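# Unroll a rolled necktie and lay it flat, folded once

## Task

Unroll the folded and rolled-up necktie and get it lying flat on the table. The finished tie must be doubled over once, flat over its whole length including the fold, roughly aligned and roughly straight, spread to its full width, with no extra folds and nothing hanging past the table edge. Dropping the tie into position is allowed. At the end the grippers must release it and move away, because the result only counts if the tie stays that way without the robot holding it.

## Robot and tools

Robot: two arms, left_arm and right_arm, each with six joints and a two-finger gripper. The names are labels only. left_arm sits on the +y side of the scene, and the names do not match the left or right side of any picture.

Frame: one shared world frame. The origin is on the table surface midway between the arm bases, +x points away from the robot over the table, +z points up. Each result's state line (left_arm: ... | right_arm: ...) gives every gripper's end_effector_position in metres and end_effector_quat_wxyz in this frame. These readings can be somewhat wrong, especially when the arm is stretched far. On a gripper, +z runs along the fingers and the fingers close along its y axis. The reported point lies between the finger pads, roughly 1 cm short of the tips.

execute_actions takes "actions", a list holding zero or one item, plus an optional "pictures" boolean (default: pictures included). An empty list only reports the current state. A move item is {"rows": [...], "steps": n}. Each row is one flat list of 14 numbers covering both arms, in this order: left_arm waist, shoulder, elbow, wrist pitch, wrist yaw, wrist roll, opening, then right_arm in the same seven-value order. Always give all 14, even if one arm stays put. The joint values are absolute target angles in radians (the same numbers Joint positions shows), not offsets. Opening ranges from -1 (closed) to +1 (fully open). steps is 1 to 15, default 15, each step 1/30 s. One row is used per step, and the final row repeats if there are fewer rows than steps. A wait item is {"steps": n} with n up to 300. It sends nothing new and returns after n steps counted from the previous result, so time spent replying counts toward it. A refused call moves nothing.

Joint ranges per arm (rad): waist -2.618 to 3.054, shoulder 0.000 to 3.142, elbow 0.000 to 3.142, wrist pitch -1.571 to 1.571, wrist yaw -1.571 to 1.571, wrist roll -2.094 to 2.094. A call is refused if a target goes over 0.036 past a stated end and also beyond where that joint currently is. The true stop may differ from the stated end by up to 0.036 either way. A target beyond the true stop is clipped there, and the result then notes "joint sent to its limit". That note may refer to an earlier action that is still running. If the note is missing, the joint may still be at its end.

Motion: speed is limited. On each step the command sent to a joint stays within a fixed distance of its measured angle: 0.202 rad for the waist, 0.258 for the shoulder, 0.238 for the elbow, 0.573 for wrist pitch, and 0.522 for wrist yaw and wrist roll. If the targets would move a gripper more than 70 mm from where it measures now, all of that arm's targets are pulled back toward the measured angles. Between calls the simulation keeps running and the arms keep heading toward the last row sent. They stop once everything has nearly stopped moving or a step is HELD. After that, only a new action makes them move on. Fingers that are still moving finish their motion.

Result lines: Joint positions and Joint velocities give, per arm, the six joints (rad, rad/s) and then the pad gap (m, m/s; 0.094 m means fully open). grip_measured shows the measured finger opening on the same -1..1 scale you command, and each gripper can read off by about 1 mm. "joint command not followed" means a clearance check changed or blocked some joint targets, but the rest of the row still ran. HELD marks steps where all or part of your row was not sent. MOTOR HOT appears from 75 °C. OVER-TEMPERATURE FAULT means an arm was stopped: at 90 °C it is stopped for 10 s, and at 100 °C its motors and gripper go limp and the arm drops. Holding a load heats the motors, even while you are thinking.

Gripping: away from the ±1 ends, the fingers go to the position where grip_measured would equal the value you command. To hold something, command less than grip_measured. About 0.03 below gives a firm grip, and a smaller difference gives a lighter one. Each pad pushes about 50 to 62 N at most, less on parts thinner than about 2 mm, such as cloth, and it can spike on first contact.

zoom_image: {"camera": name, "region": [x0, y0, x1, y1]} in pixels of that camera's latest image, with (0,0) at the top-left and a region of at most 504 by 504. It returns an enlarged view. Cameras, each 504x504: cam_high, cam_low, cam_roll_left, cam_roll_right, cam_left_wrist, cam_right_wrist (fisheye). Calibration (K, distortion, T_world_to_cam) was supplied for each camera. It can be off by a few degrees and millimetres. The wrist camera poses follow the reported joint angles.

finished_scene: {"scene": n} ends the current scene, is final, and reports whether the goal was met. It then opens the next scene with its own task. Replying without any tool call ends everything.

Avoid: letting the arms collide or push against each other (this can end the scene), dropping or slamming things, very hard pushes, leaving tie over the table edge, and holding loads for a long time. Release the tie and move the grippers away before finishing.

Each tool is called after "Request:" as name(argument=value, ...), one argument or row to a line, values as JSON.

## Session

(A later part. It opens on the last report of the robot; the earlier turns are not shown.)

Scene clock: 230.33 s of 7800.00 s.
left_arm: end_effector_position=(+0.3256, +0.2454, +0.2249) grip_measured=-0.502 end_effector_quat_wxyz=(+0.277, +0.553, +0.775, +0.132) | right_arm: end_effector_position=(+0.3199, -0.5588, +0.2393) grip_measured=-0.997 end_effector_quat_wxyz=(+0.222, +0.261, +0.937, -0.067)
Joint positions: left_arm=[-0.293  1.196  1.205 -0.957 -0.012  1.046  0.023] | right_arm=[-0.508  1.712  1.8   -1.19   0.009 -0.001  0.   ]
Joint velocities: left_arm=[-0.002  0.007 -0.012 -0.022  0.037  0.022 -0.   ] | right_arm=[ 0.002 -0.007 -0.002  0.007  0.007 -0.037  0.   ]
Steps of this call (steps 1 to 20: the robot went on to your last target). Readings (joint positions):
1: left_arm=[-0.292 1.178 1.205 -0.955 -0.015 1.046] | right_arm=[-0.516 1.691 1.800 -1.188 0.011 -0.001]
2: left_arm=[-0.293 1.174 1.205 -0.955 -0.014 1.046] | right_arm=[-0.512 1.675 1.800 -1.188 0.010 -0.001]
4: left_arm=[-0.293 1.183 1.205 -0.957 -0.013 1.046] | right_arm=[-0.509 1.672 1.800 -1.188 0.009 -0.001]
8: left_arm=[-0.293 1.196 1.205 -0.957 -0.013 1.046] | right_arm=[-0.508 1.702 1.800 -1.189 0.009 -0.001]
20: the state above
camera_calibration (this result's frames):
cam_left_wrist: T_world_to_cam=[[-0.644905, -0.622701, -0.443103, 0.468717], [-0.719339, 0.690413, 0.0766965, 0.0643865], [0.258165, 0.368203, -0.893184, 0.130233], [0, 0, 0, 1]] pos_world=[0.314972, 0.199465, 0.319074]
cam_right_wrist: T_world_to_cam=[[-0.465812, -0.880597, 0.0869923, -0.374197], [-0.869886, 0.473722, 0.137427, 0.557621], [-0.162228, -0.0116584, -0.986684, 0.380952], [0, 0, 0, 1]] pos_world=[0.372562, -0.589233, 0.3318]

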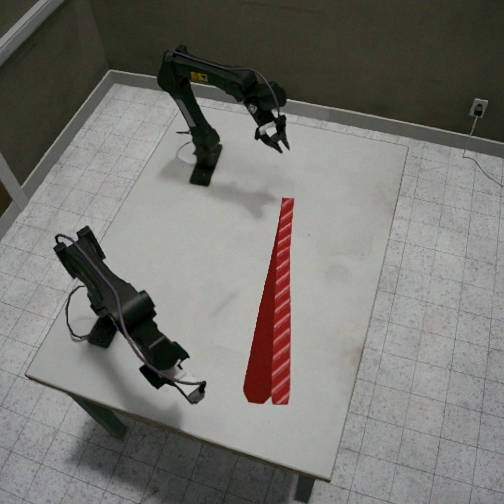

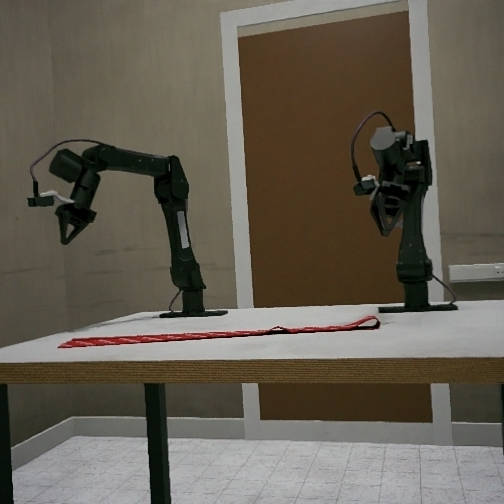

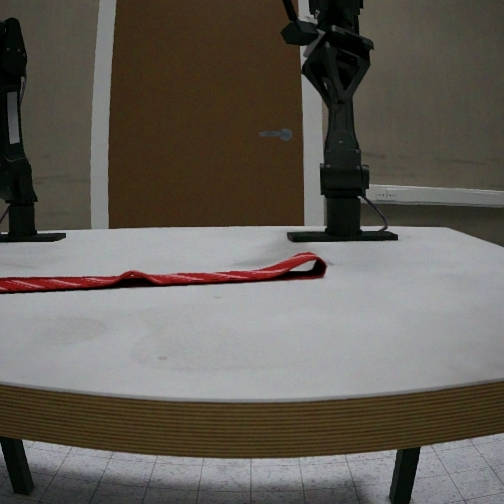

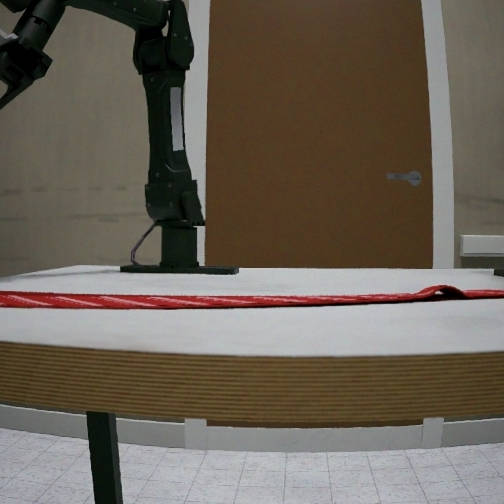

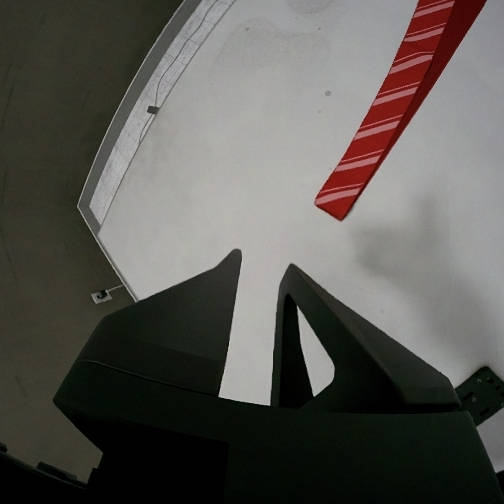

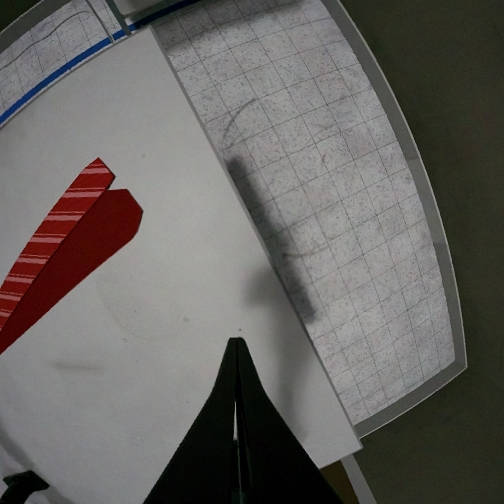

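Request:
execute_actions(
  actions=[
    {"rows":[[-0.3,1.2,1.2,-0.96,0,1.04,-0.5,-0.08,2.2,2.45,-1.02,0,0,-1]],"steps":15},
  ],
  pictures=false,
)

Request:
execute_actions(
  actions=[
    {"rows":[[-0.3,1.2,1.2,-0.96,0,1.04,-0.5,-0.08,2.45,2.5,-1.02,0,0,-1],[-0.3,1.2,1.2,-0.96,0,1.04,-0.5,-0.08,2.45,2.5,-1.02,0,0,-1],[-0.3,1.2,1.2,-0.96,0,1.04,-0.5,-0.08,2.45,2.5,-1.02,0,0,-1],[-0.3,1.2,1.2,-0.96,0,1.04,-0.5,-0.08,2.45,2.5,-1.02,0,0,-1],[-0.3,1.2,1.2,-0.96,0,1.04,-0.5,-0.08,2.45,2.5,-1.02,0,0,-1],[-0.3,1.2,1.2,-0.96,0,1.04,-0.5,-0.08,2.62,2.5,-1.02,0,0,-1]],"steps":15},
  ],
)

Scene clock: 250.47 s of 7800.00 s.
left_arm: end_effector_position=(+0.3256, +0.2454, +0.2249) grip_measured=-0.502 end_effector_quat_wxyz=(+0.277, +0.553, +0.775, +0.132) | right_arm: end_effector_position=(+0.5365, -0.4052, +0.2092) grip_measured=-0.997 end_effector_quat_wxyz=(+0.306, +0.049, +0.951, -0.018)
Joint positions: left_arm=[-0.293  1.196  1.205 -0.957 -0.012  1.046  0.023] | right_arm=[-0.068  2.259  2.378 -1.067  0.005 -0.     0.   ]
Joint velocities: left_arm=[ 0.022  0.012  0.002  0.066  0.007 -0.051  0.   ] | right_arm=[ 0.496 -0.007  0.432  0.139 -0.183 -0.007  0.001]
Steps of this call (steps 1 to 15: the robot went on to your last target; steps 16 to 110: nothing new was sent; then 15.97 s passed at rest; steps 111 to 125: all 15 steps of this action). Readings (joint positions):
111: left_arm=[-0.293 1.196 1.205 -0.957 -0.012 1.046] | right_arm=[-0.498 1.733 1.825 -1.204 0.015 -0.000]
112: left_arm=[-0.293 1.196 1.205 -0.957 -0.012 1.046] | right_arm=[-0.479 1.769 1.872 -1.204 0.019 -0.000]
114: left_arm=[-0.293 1.196 1.205 -0.957 -0.012 1.046] | right_arm=[-0.419 1.861 1.966 -1.168 0.019 -0.000]
118: left_arm=[-0.293 1.196 1.205 -0.957 -0.012 1.046] | right_arm=[-0.282 2.071 2.146 -1.109 0.019 -0.000]
125: the state above

Scene clock: 250.97 s of 7800.00 s.
left_arm: end_effector_position=(+0.3256, +0.2454, +0.2249) grip_measured=-0.502 end_effector_quat_wxyz=(+0.277, +0.553, +0.775, +0.132) | right_arm: end_effector_position=(+0.5646, -0.4108, +0.0312) grip_measured=-0.998 end_effector_quat_wxyz=(+0.191, +0.053, +0.980, -0.008)
Joint positions: left_arm=[-0.293  1.196  1.205 -0.957 -0.012  1.046  0.023] | right_arm=[-0.075  2.65   2.483 -1.02  -0.004 -0.     0.   ]
Joint velocities: left_arm=[-0.022 -0.002  0.002 -0.022  0.081  0.022 -0.001] | right_arm=[ 0.007 -0.354  0.007 -0.022 -0.022 -0.007 -0.   ]
Steps of this call (steps 1 to 15: all 15 steps of this action). Readings (joint positions):
1: left_arm=[-0.293 1.196 1.205 -0.957 -0.012 1.046] | right_arm=[-0.054 2.282 2.417 -1.073 0.001 -0.000]
2: left_arm=[-0.293 1.196 1.205 -0.957 -0.012 1.046] | right_arm=[-0.047 2.311 2.464 -1.057 -0.002 -0.000]
4: left_arm=[-0.293 1.196 1.205 -0.957 -0.012 1.046] | right_arm=[-0.047 2.367 2.497 -1.013 -0.004 -0.000]
8: left_arm=[-0.293 1.196 1.205 -0.957 -0.012 1.046] | right_arm=[-0.063 2.506 2.497 -1.005 -0.004 -0.000]
15: the state above
camera_calibration (this result's frames):
cam_left_wrist: T_world_to_cam=[[-0.644905, -0.622701, -0.443103, 0.468717], [-0.719339, 0.690413, 0.0766965, 0.0643865], [0.258165, 0.368203, -0.893184, 0.130233], [0, 0, 0, 1]] pos_world=[0.314972, 0.199465, 0.319074]
cam_right_wrist: T_world_to_cam=[[-0.0420969, -0.996707, 0.0693104, -0.398139], [-0.974027, 0.056389, 0.2193, 0.613798], [-0.222486, -0.0582783, -0.973192, 0.231503], [0, 0, 0, 1]] pos_world=[0.632601, -0.417947, 0.118286]

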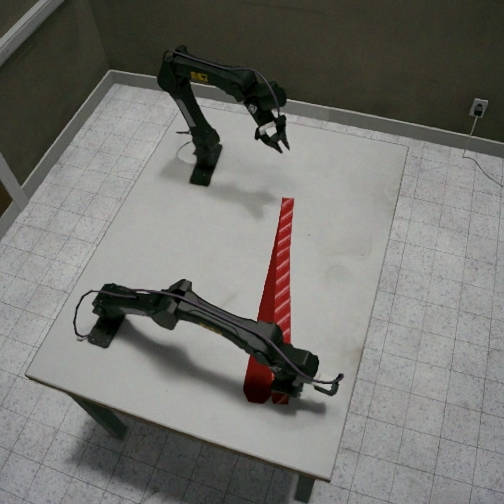

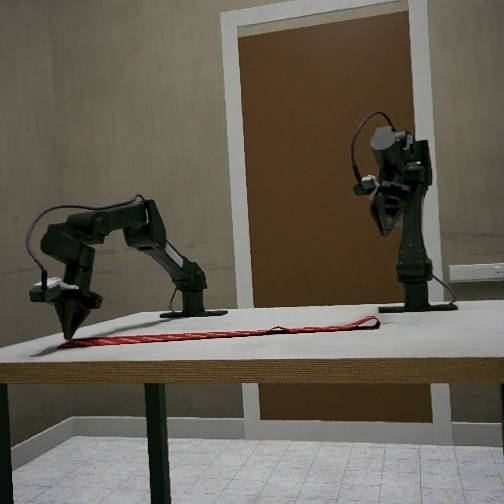

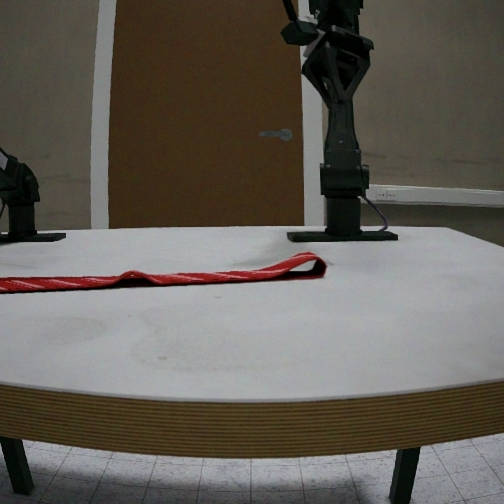

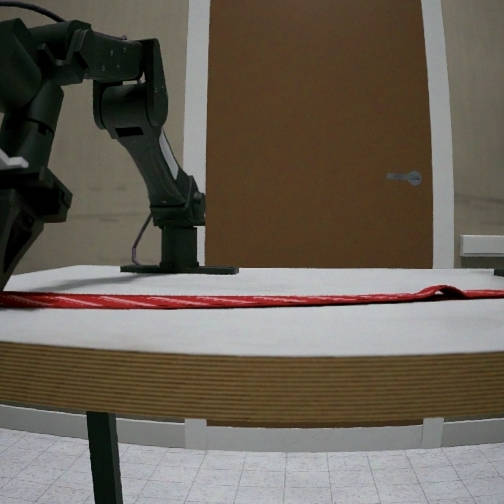

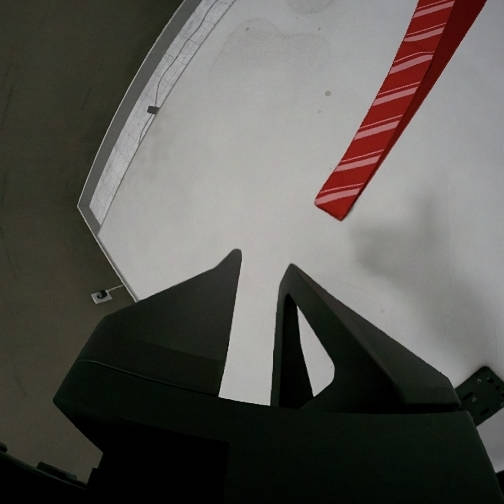

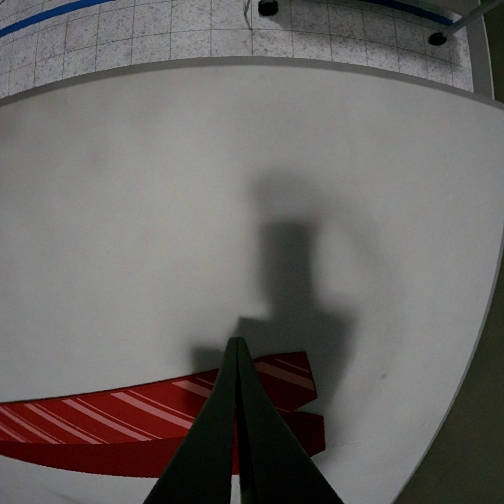

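Request:
execute_actions(
  actions=[
    {"rows":[[-0.3,1.2,1.2,-0.96,0,1.04,-0.5,-0.08,2.67,2.5,-1.0,0,0,-1],[-0.3,1.2,1.2,-0.96,0,1.04,-0.5,-0.08,2.67,2.5,-1.0,0,0,-1],[-0.3,1.2,1.2,-0.96,0,1.04,-0.5,-0.08,2.67,2.5,-1.0,0,0,-1],[-0.3,1.2,1.2,-0.96,0,1.04,-0.5,-0.08,2.61,2.37,-0.95,0,0,-1],[-0.3,1.2,1.2,-0.96,0,1.04,-0.5,-0.08,2.61,2.37,-0.95,0,0,-1],[-0.3,1.2,1.2,-0.96,0,1.04,-0.5,-0.085,2.55,2.26,-0.9,0,0,-1],[-0.3,1.2,1.2,-0.96,0,1.04,-0.5,-0.085,2.55,2.26,-0.9,0,0,-1],[-0.3,1.2,1.2,-0.96,0,1.04,-0.5,-0.09,2.50,2.17,-0.86,0,0,-1],[-0.3,1.2,1.2,-0.96,0,1.04,-0.5,-0.09,2.50,2.17,-0.86,0,0,-1],[-0.3,1.2,1.2,-0.96,0,1.04,-0.5,-0.09,2.45,2.09,-0.82,0,0,-1]],"steps":15},
  ],
)

Scene clock: 266.07 s of 7800.00 s.
left_arm: end_effector_position=(+0.3256, +0.2454, +0.2249) grip_measured=-0.502 end_effector_quat_wxyz=(+0.277, +0.553, +0.775, +0.132) | right_arm: end_effector_position=(+0.5290, -0.4088, +0.0166) grip_measured=-0.998 end_effector_quat_wxyz=(+0.172, +0.055, +0.983, -0.008)
Joint positions: left_arm=[-0.293  1.196  1.205 -0.957 -0.012  1.046  0.023] | right_arm=[-0.078  2.473  2.105 -0.856 -0.004 -0.     0.   ]
Joint velocities: left_arm=[-0.007 -0.007 -0.007 -0.051  0.051 -0.095 -0.001] | right_arm=[ 0.007  0.017 -0.105  0.081  0.007 -0.007 -0.   ]
Steps of this call (steps 1 to 30: the robot went on to your last target; steps 31 to 120: nothing new was sent; then 10.60 s passed at rest; steps 121 to 135: all 15 steps of this action). Readings (joint positions):
121: left_arm=[-0.293 1.196 1.205 -0.957 -0.012 1.046] | right_arm=[-0.075 2.639 2.483 -1.027 -0.004 -0.000]
122: left_arm=[-0.293 1.196 1.205 -0.957 -0.012 1.046] | right_arm=[-0.075 2.643 2.483 -1.022 -0.004 -0.000]
124: left_arm=[-0.293 1.196 1.205 -0.957 -0.012 1.046] | right_arm=[-0.075 2.649 2.458 -1.000 -0.004 -0.000]
128: left_arm=[-0.293 1.196 1.205 -0.957 -0.012 1.046] | right_arm=[-0.075 2.565 2.284 -0.928 -0.004 -0.000]
135: the state above
camera_calibration (this result's frames):
cam_left_wrist: T_world_to_cam=[[-0.644905, -0.622701, -0.443103, 0.468717], [-0.719339, 0.690413, 0.0766965, 0.0643865], [0.258165, 0.368203, -0.893184, 0.130233], [0, 0, 0, 1]] pos_world=[0.314972, 0.199465, 0.319074]
cam_right_wrist: T_world_to_cam=[[-0.0430157, -0.996838, 0.0668113, -0.396215], [-0.965102, 0.0587504, 0.255197, 0.577858], [-0.258316, -0.0535023, -0.964578, 0.230268], [0, 0, 0, 1]] pos_world=[0.600131, -0.416591, 0.101115]

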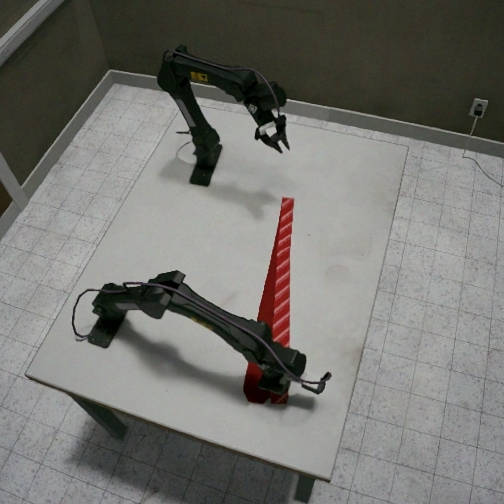

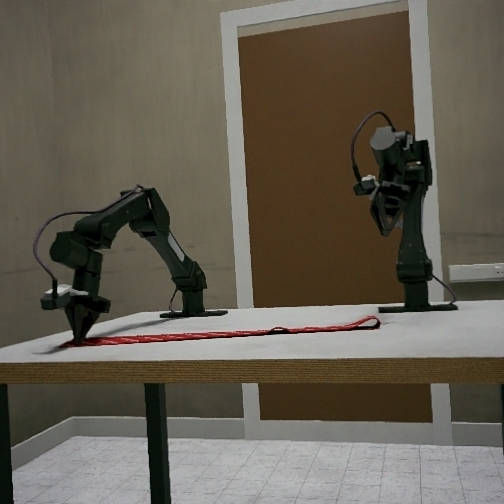

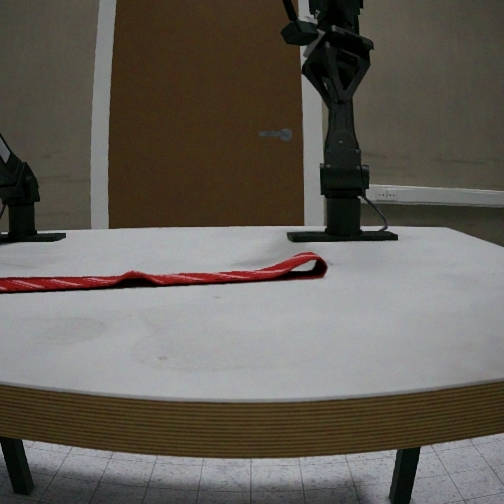

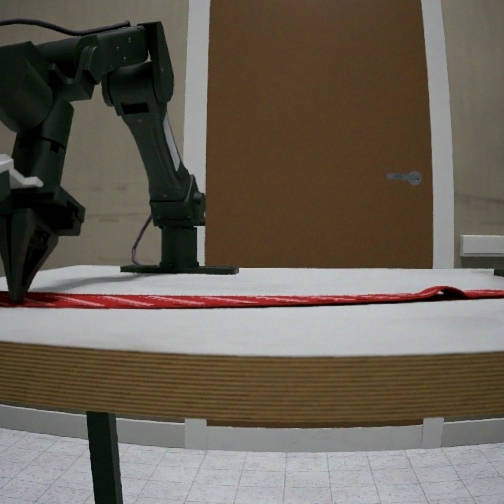

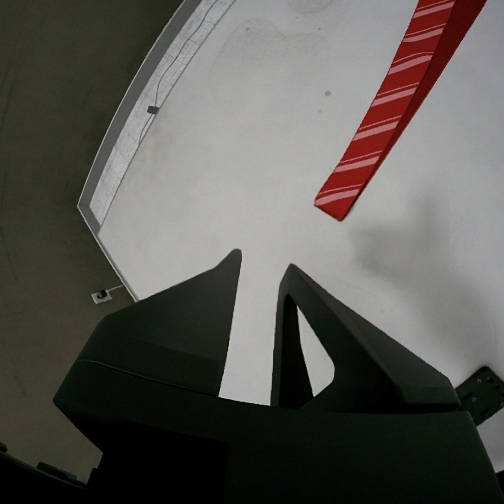

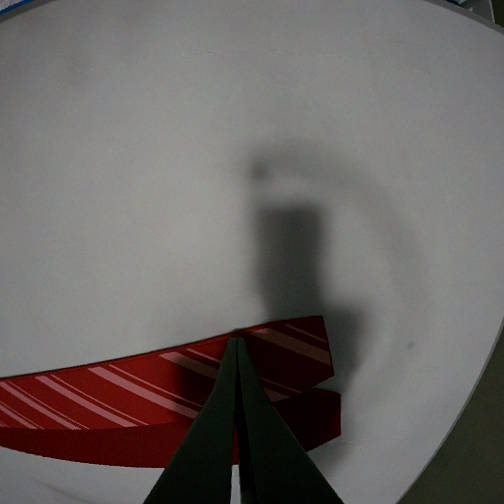

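Request:
execute_actions(
  actions=[
    {"rows":[[-0.3,1.2,1.2,-0.96,0,1.04,-0.5,-0.09,2.46,2.09,-0.82,0,0,-1],[-0.3,1.2,1.2,-0.96,0,1.04,-0.5,-0.09,2.46,2.09,-0.82,0,0,-1],[-0.3,1.2,1.2,-0.96,0,1.04,-0.5,-0.10,2.42,2.01,-0.79,0,0,-1],[-0.3,1.2,1.2,-0.96,0,1.04,-0.5,-0.10,2.42,2.01,-0.79,0,0,-1],[-0.3,1.2,1.2,-0.96,0,1.04,-0.5,-0.10,2.42,2.01,-0.79,0,0,-1],[-0.3,1.2,1.2,-0.96,0,1.04,-0.5,-0.115,2.37,1.93,-0.76,0,0,-1],[-0.3,1.2,1.2,-0.96,0,1.04,-0.5,-0.115,2.37,1.93,-0.76,0,0,-1],[-0.3,1.2,1.2,-0.96,0,1.04,-0.5,-0.115,2.37,1.93,-0.76,0,0,-1],[-0.3,1.2,1.2,-0.96,0,1.04,-0.5,-0.13,2.32,1.86,-0.73,0,0,-1],[-0.3,1.2,1.2,-0.96,0,1.04,-0.5,-0.13,2.32,1.86,-0.73,0,0,-1],[-0.3,1.2,1.2,-0.96,0,1.04,-0.5,-0.13,2.32,1.86,-0.73,0,0,-1],[-0.3,1.2,1.2,-0.96,0,1.04,-0.5,-0.14,2.28,1.80,-0.71,0,0,-1]],"steps":15},
  ],
)

Scene clock: 275.37 s of 7800.00 s.
left_arm: end_effector_position=(+0.3256, +0.2454, +0.2249) grip_measured=-0.502 end_effector_quat_wxyz=(+0.277, +0.553, +0.775, +0.132) | right_arm: end_effector_position=(+0.4885, -0.4323, +0.0159) grip_measured=-0.998 end_effector_quat_wxyz=(+0.169, +0.081, +0.982, -0.012)
Joint positions: left_arm=[-0.293  1.196  1.205 -0.957 -0.012  1.046  0.023] | right_arm=[-0.131  2.31   1.815 -0.736 -0.004 -0.     0.   ]
Joint velocities: left_arm=[ 0.002 -0.012  0.012 -0.007  0.037  0.007  0.   ] | right_arm=[-0.1   -0.115 -0.178 -0.051 -0.037 -0.007 -0.001]
Steps of this call (steps 1 to 30: the robot went on to your last target; steps 31 to 120: nothing new was sent; then 4.80 s passed at rest; steps 121 to 135: all 15 steps of this action). Readings (joint positions):
121: left_arm=[-0.293 1.196 1.205 -0.957 -0.012 1.046] | right_arm=[-0.079 2.472 2.100 -0.843 -0.004 -0.000]
122: left_arm=[-0.293 1.196 1.205 -0.957 -0.012 1.046] | right_arm=[-0.079 2.472 2.100 -0.843 -0.004 -0.000]
124: left_arm=[-0.293 1.196 1.205 -0.957 -0.012 1.046] | right_arm=[-0.080 2.454 2.058 -0.811 -0.004 -0.000]
128: left_arm=[-0.293 1.196 1.205 -0.957 -0.012 1.046] | right_arm=[-0.090 2.401 1.966 -0.772 -0.004 -0.000]
135: the state above
camera_calibration (this result's frames):
cam_left_wrist: T_world_to_cam=[[-0.644905, -0.622701, -0.443103, 0.468717], [-0.719339, 0.690413, 0.0766965, 0.0643865], [0.258165, 0.368203, -0.893184, 0.130233], [0, 0, 0, 1]] pos_world=[0.314972, 0.199465, 0.319074]
cam_right_wrist: T_world_to_cam=[[-0.0953369, -0.993232, 0.0663374, -0.394139], [-0.958881, 0.109527, 0.261822, 0.559198], [-0.267315, -0.0386484, -0.962834, 0.228628], [0, 0, 0, 1]] pos_world=[0.559744, -0.443883, 0.0998665]

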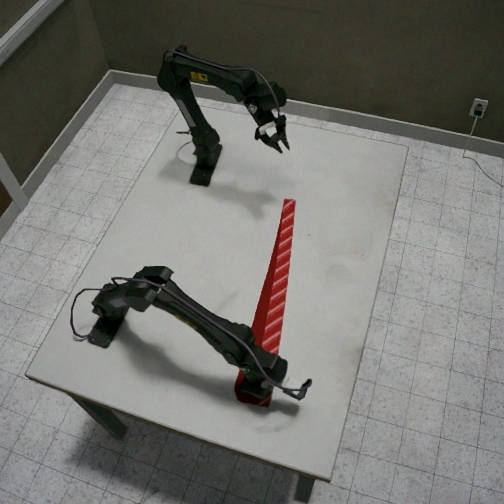

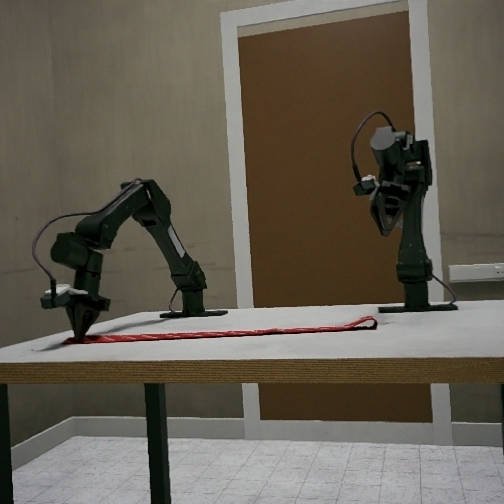

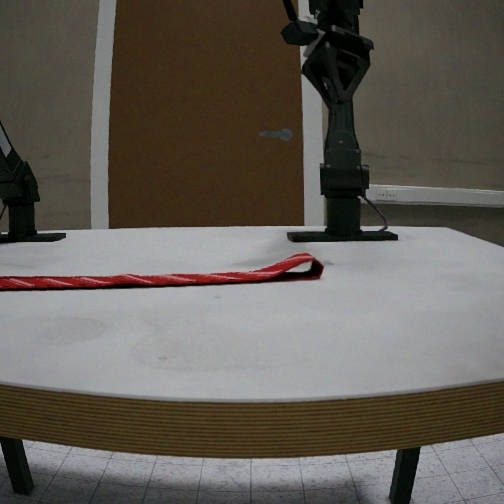

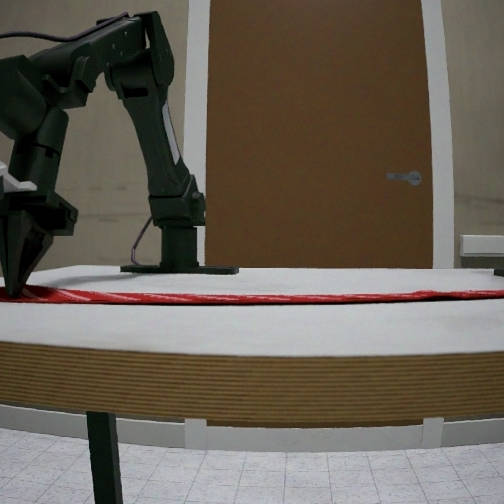

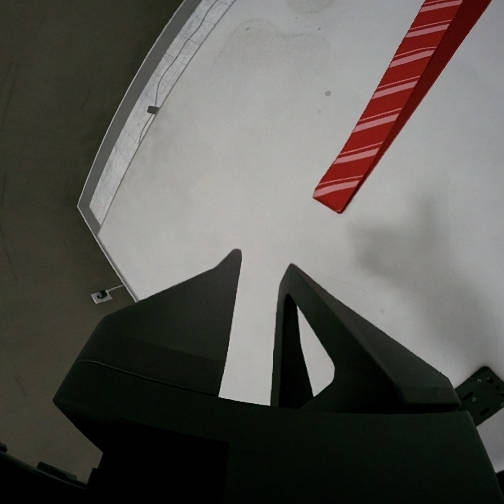

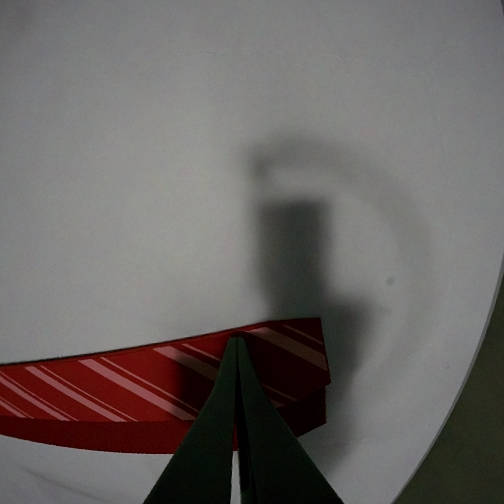

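Request:
execute_actions(
  actions=[
    {"rows":[[-0.34,1.55,1.14,-0.79,0,1.35,-0.5,-0.14,2.28,1.80,-0.71,0,0,-1],[-0.34,1.55,1.14,-0.79,0,1.35,-0.5,-0.14,2.28,1.80,-0.71,0,0,-1],[-0.34,1.55,1.14,-0.79,0,1.35,-0.5,-0.14,2.28,1.80,-0.71,0,0,-1],[-0.34,1.55,1.14,-0.79,0,1.35,-0.5,-0.14,2.28,1.80,-0.71,0,0,-1],[-0.34,1.55,1.14,-0.79,0,1.35,-0.5,-0.14,2.28,1.80,-0.71,0,0,-1],[-0.34,1.55,1.14,-0.79,0,1.35,-0.5,-0.14,2.28,1.80,-0.71,0,0,-1],[-0.34,1.55,1.14,-0.79,0,1.35,-0.5,-0.14,2.28,1.80,-0.71,0,0,-1],[-0.34,1.66,1.14,-0.79,0,1.35,-0.5,-0.14,2.28,1.80,-0.71,0,0,-1]],"steps":15},
  ],
)

Scene clock: 285.80 s of 7800.00 s.
left_arm: end_effector_position=(+0.3506, +0.2264, +0.0593) grip_measured=-0.502 end_effector_quat_wxyz=(+0.086, +0.702, +0.704, +0.059) | right_arm: end_effector_position=(+0.4875, -0.4353, +0.0156) grip_measured=-0.998 end_effector_quat_wxyz=(+0.169, +0.084, +0.982, -0.013)
Joint positions: left_arm=[-0.333  1.685  1.128 -0.805 -0.012  1.331  0.023] | right_arm=[-0.137  2.307  1.809 -0.732 -0.004 -0.     0.   ]
Joint velocities: left_arm=[-0.002 -0.007  0.012 -0.007 -0.081  0.125 -0.   ] | right_arm=[-0.002 -0.007 -0.002  0.007  0.037 -0.051 -0.001]
Steps of this call (steps 1 to 15: the robot went on to your last target; steps 16 to 110: nothing new was sent; then 6.27 s passed at rest; steps 111 to 125: all 15 steps of this action). Readings (joint positions):
111: left_arm=[-0.297 1.214 1.203 -0.948 -0.013 1.081] | right_arm=[-0.137 2.307 1.809 -0.732 -0.004 -0.000]
112: left_arm=[-0.305 1.250 1.203 -0.923 -0.013 1.121] | right_arm=[-0.137 2.307 1.809 -0.732 -0.004 -0.000]
114: left_arm=[-0.319 1.366 1.197 -0.874 -0.013 1.184] | right_arm=[-0.137 2.307 1.809 -0.732 -0.004 -0.000]
118: left_arm=[-0.332 1.585 1.145 -0.815 -0.012 1.278] | right_arm=[-0.137 2.307 1.809 -0.732 -0.004 -0.000]
125: the state above
camera_calibration (this result's frames):
cam_left_wrist: T_world_to_cam=[[-0.921215, -0.310181, -0.234843, 0.413468], [-0.385731, 0.806913, 0.447328, -0.057082], [0.0507454, 0.502671, -0.862987, 0.0233987], [0, 0, 0, 1]] pos_world=[0.357687, 0.162548, 0.142827]
cam_right_wrist: T_world_to_cam=[[-0.101447, -0.992623, 0.0663903, -0.394022], [-0.958391, 0.115411, 0.261086, 0.560911], [-0.266822, -0.0371413, -0.96303, 0.22835], [0, 0, 0, 1]] pos_world=[0.558529, -0.44737, 0.0996214]

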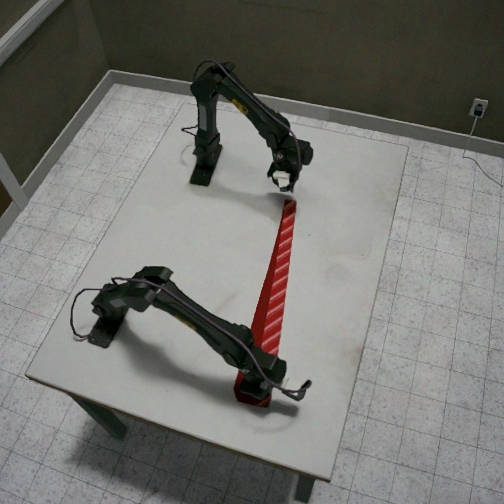

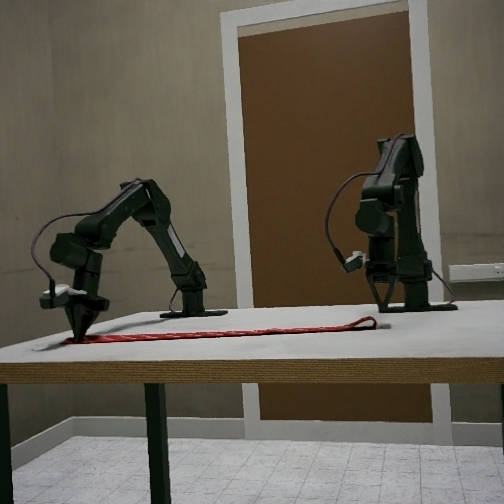

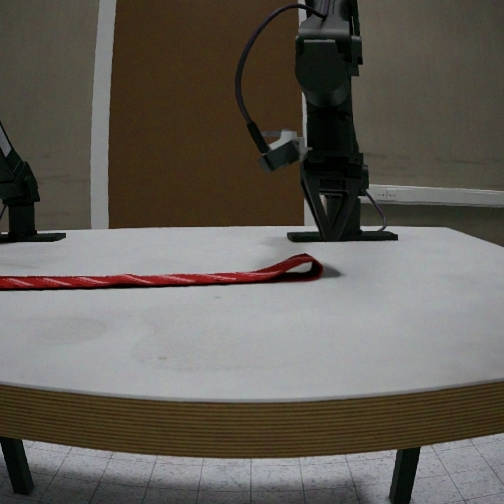

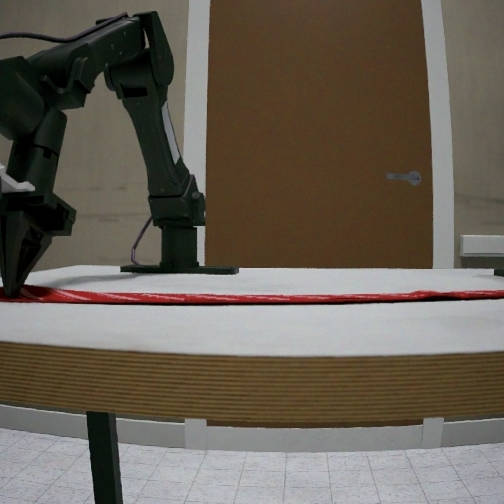

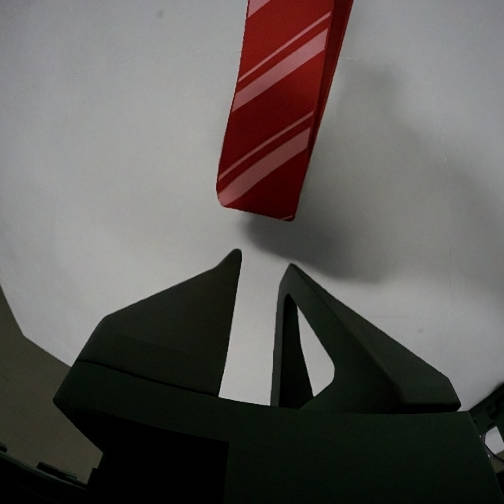

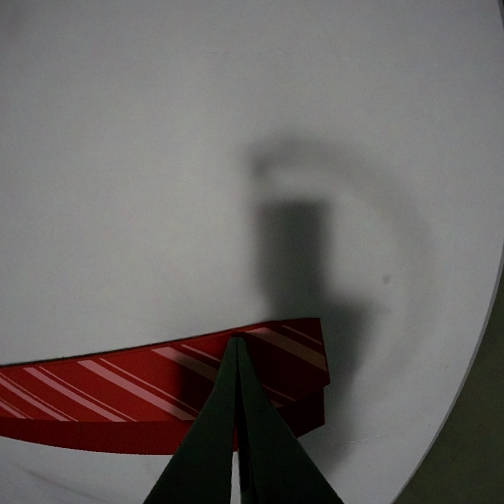

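Request:
execute_actions(
  actions=[
    {"rows":[[-0.48,1.72,1.22,-0.8,0,1.25,-0.5,-0.14,2.28,1.80,-0.71,0,0,-1],[-0.48,1.72,1.22,-0.8,0,1.25,-0.5,-0.14,2.28,1.80,-0.71,0,0,-1],[-0.48,1.72,1.22,-0.8,0,1.25,-0.5,-0.14,2.28,1.80,-0.71,0,0,-1],[-0.48,1.72,1.22,-0.8,0,1.25,-0.5,-0.14,2.28,1.80,-0.71,0,0,-1],[-0.48,1.78,1.22,-0.8,0,1.25,-0.5,-0.14,2.28,1.80,-0.71,0,0,-1],[-0.48,1.83,1.22,-0.8,0,1.25,-0.5,-0.14,2.28,1.80,-0.71,0,0,-1],[-0.48,1.83,1.22,-0.8,0,1.25,-0.5,-0.14,2.28,1.80,-0.71,0,0,-1],[-0.48,1.83,1.22,-0.8,0,1.25,-0.5,-0.14,2.28,1.80,-0.71,0,0,-1],[-0.43,1.80,1.16,-0.79,0,1.3,-0.5,-0.14,2.28,1.80,-0.71,0,0,-1],[-0.43,1.80,1.16,-0.79,0,1.3,-0.5,-0.14,2.28,1.80,-0.71,0,0,-1],[-0.43,1.80,1.16,-0.79,0,1.3,-0.5,-0.14,2.28,1.80,-0.71,0,0,-1],[-0.38,1.78,1.13,-0.78,0,1.35,-0.5,-0.14,2.28,1.80,-0.71,0,0,-1]],"steps":15},
  ],
)

Scene clock: 299.90 s of 7800.00 s.
left_arm: end_effector_position=(+0.3457, +0.2035, +0.0254) grip_measured=-0.502 end_effector_quat_wxyz=(+0.056, +0.721, +0.690, +0.027) | right_arm: end_effector_position=(+0.4875, -0.4353, +0.0156) grip_measured=-0.998 end_effector_quat_wxyz=(+0.169, +0.084, +0.982, -0.013)
Joint positions: left_arm=[-0.392  1.807  1.144 -0.784  0.007  1.319  0.023] | right_arm=[-0.137  2.307  1.809 -0.732 -0.004 -0.     0.   ]
Joint velocities: left_arm=[ 0.281 -0.076 -0.007  0.037  0.007  0.183 -0.001] | right_arm=[ 0.007  0.012 -0.007 -0.022 -0.081 -0.051  0.   ]
Steps of this call (steps 1 to 30: the robot went on to your last target; steps 31 to 120: nothing new was sent; then 9.60 s passed at rest; steps 121 to 135: all 15 steps of this action). Readings (joint positions):
121: left_arm=[-0.348 1.690 1.138 -0.808 -0.020 1.330] | right_arm=[-0.137 2.307 1.809 -0.732 -0.004 -0.000]
122: left_arm=[-0.378 1.700 1.156 -0.812 -0.023 1.315] | right_arm=[-0.137 2.307 1.809 -0.732 -0.004 -0.000]
124: left_arm=[-0.450 1.716 1.184 -0.801 -0.017 1.294] | right_arm=[-0.137 2.307 1.809 -0.732 -0.004 -0.000]
128: left_arm=[-0.494 1.788 1.209 -0.790 -0.003 1.273] | right_arm=[-0.137 2.307 1.809 -0.732 -0.004 -0.000]
135: the state above
camera_calibration (this result's frames):
cam_left_wrist: T_world_to_cam=[[-0.952486, -0.262993, -0.153638, 0.393028], [-0.304581, 0.822858, 0.479723, -0.0574074], [0.000258434, 0.503725, -0.863864, 0.0231386], [0, 0, 0, 1]] pos_world=[0.356863, 0.138946, 0.107912]
cam_right_wrist: T_world_to_cam=[[-0.101447, -0.992623, 0.0663903, -0.394022], [-0.958391, 0.115411, 0.261086, 0.560911], [-0.266822, -0.0371413, -0.96303, 0.22835], [0, 0, 0, 1]] pos_world=[0.558529, -0.44737, 0.0996214]

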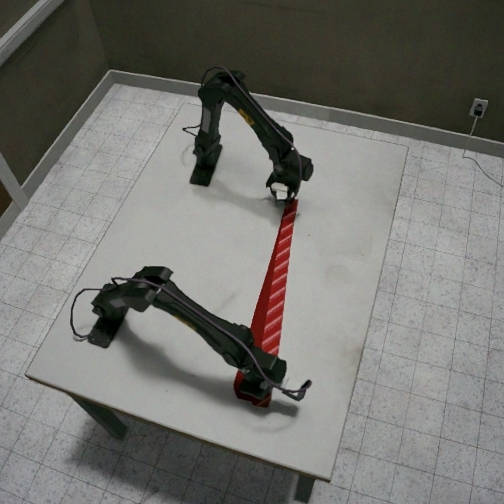

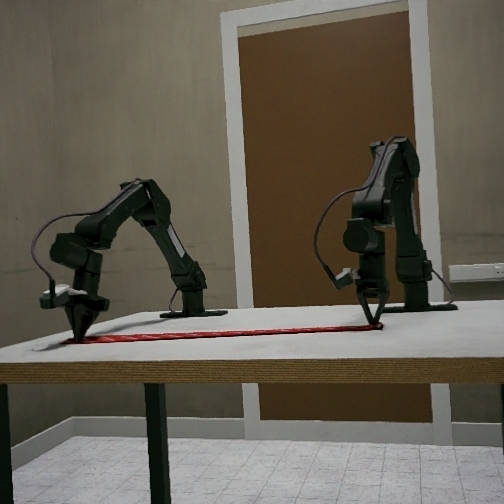

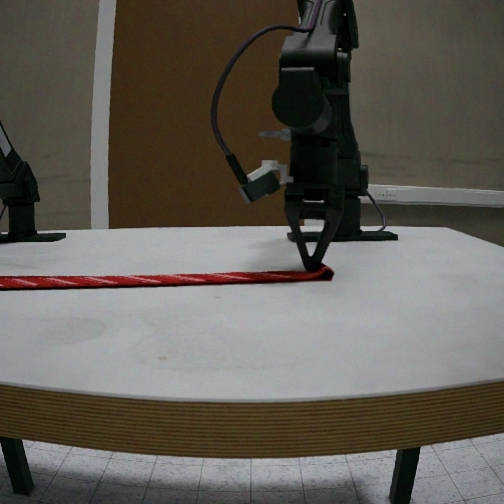

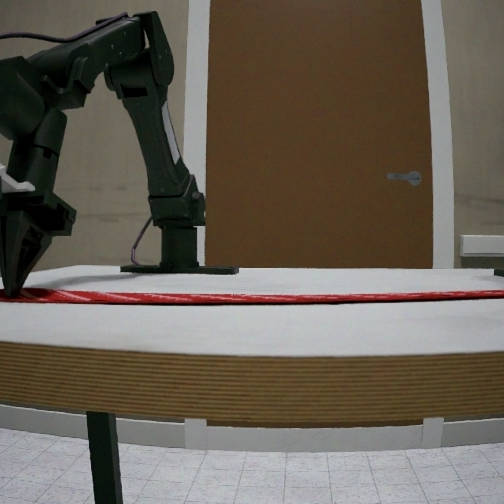

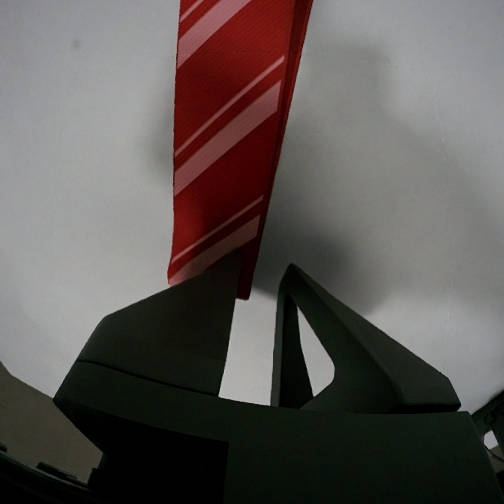

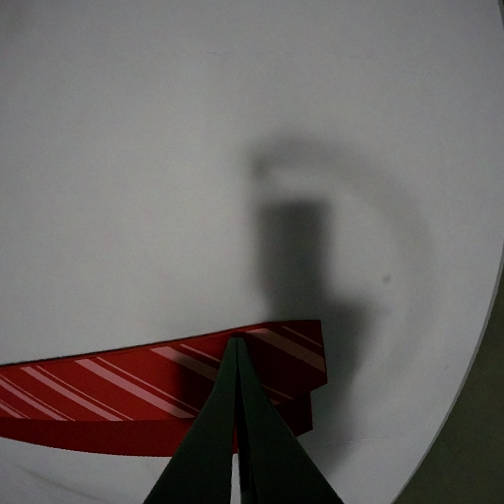

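Request:
execute_actions(
  actions=[
    {"rows":[[-0.38,1.70,1.14,-0.78,0,1.35,-0.5,-0.14,2.28,1.80,-0.71,0,0,-1],[-0.38,1.70,1.14,-0.78,0,1.35,-0.5,-0.14,2.28,1.80,-0.71,0,0,-1],[-0.38,1.70,1.14,-0.78,0,1.35,-0.5,-0.14,2.28,1.80,-0.71,0,0,-1],[-0.38,1.72,1.25,-0.81,0,1.35,-0.5,-0.14,2.28,1.80,-0.71,0,0,-1],[-0.38,1.72,1.25,-0.81,0,1.35,-0.5,-0.14,2.28,1.80,-0.71,0,0,-1],[-0.38,1.72,1.25,-0.81,0,1.35,-0.5,-0.14,2.28,1.80,-0.71,0,0,-1],[-0.38,1.72,1.25,-0.81,0,1.35,-0.5,-0.14,2.28,1.80,-0.71,0,0,-1],[-0.38,1.80,1.25,-0.81,0,1.35,-0.5,-0.14,2.28,1.80,-0.71,0,0,-1],[-0.38,1.85,1.25,-0.81,0,1.35,-0.5,-0.14,2.28,1.80,-0.71,0,0,-1],[-0.38,1.89,1.25,-0.81,0,1.35,-0.5,-0.14,2.28,1.80,-0.71,0,0,-1]],"steps":15},
  ],
)

Scene clock: 308.07 s of 7800.00 s.
left_arm: end_effector_position=(+0.3735, +0.1995, +0.0279) grip_measured=-0.502 end_effector_quat_wxyz=(+0.063, +0.726, +0.683, +0.034) | right_arm: end_effector_position=(+0.4876, -0.4354, +0.0156) grip_measured=-0.998 end_effector_quat_wxyz=(+0.170, +0.084, +0.982, -0.013)
Joint positions: left_arm=[-0.381  1.885  1.255 -0.798  0.004  1.345  0.023] | right_arm=[-0.137  2.307  1.809 -0.731 -0.004 -0.     0.   ]
Joint velocities: left_arm=[ 0.002 -0.237  0.007  0.095 -0.022 -0.037 -0.   ] | right_arm=[-0.002  0.002 -0.007 -0.022 -0.007 -0.007  0.   ]
Steps of this call (steps 1 to 30: the robot went on to your last target; steps 31 to 120: nothing new was sent; then 3.67 s passed at rest; steps 121 to 135: all 15 steps of this action). Readings (joint positions):
121: left_arm=[-0.381 1.796 1.143 -0.778 0.007 1.345] | right_arm=[-0.137 2.307 1.809 -0.732 -0.004 -0.000]
122: left_arm=[-0.381 1.782 1.139 -0.779 0.007 1.345] | right_arm=[-0.137 2.307 1.809 -0.732 -0.004 -0.000]
124: left_arm=[-0.381 1.751 1.152 -0.795 0.006 1.345] | right_arm=[-0.137 2.307 1.809 -0.731 -0.004 -0.000]
128: left_arm=[-0.381 1.745 1.229 -0.798 0.005 1.345] | right_arm=[-0.137 2.307 1.809 -0.731 -0.004 -0.000]
135: the state above
camera_calibration (this result's frames):
cam_left_wrist: T_world_to_cam=[[-0.953323, -0.24785, -0.172471, 0.416558], [-0.300893, 0.82758, 0.473893, -0.049005], [0.0252793, 0.503668, -0.863527, 0.0180045], [0, 0, 0, 1]] pos_world=[0.381914, 0.134731, 0.110615]
cam_right_wrist: T_world_to_cam=[[-0.101497, -0.992615, 0.066443, -0.394012], [-0.958587, 0.115445, 0.260351, 0.561188], [-0.266098, -0.0372666, -0.963225, 0.228053], [0, 0, 0, 1]] pos_world=[0.558641, -0.447389, 0.0997397]

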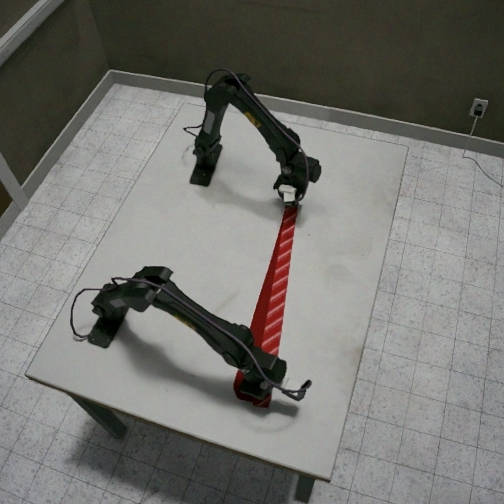

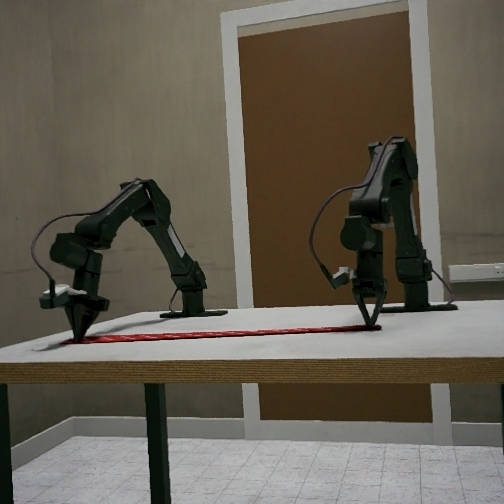

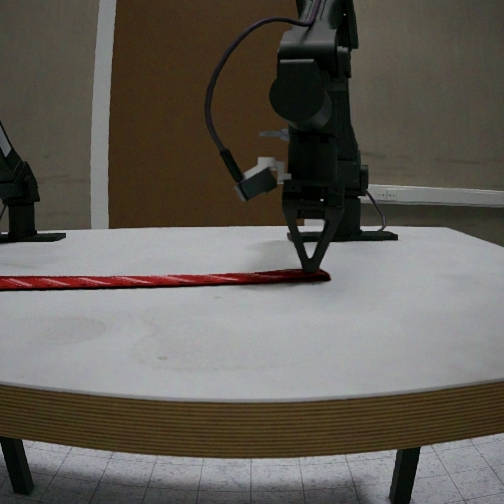

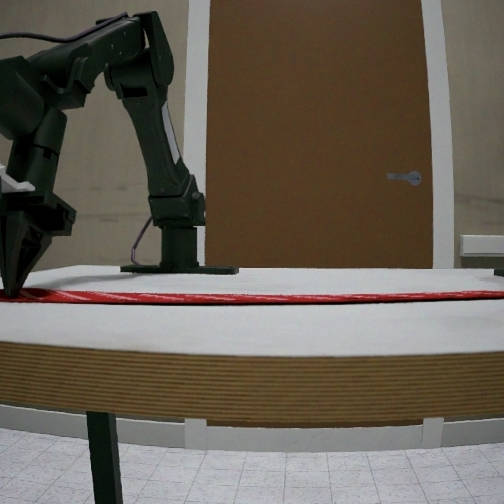

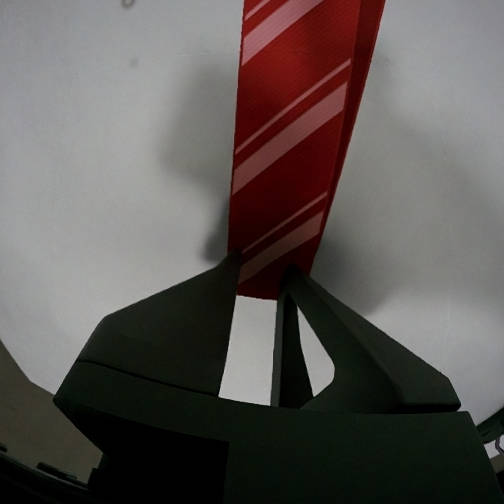

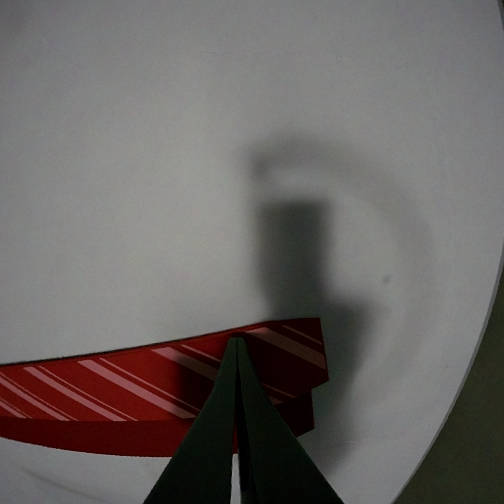

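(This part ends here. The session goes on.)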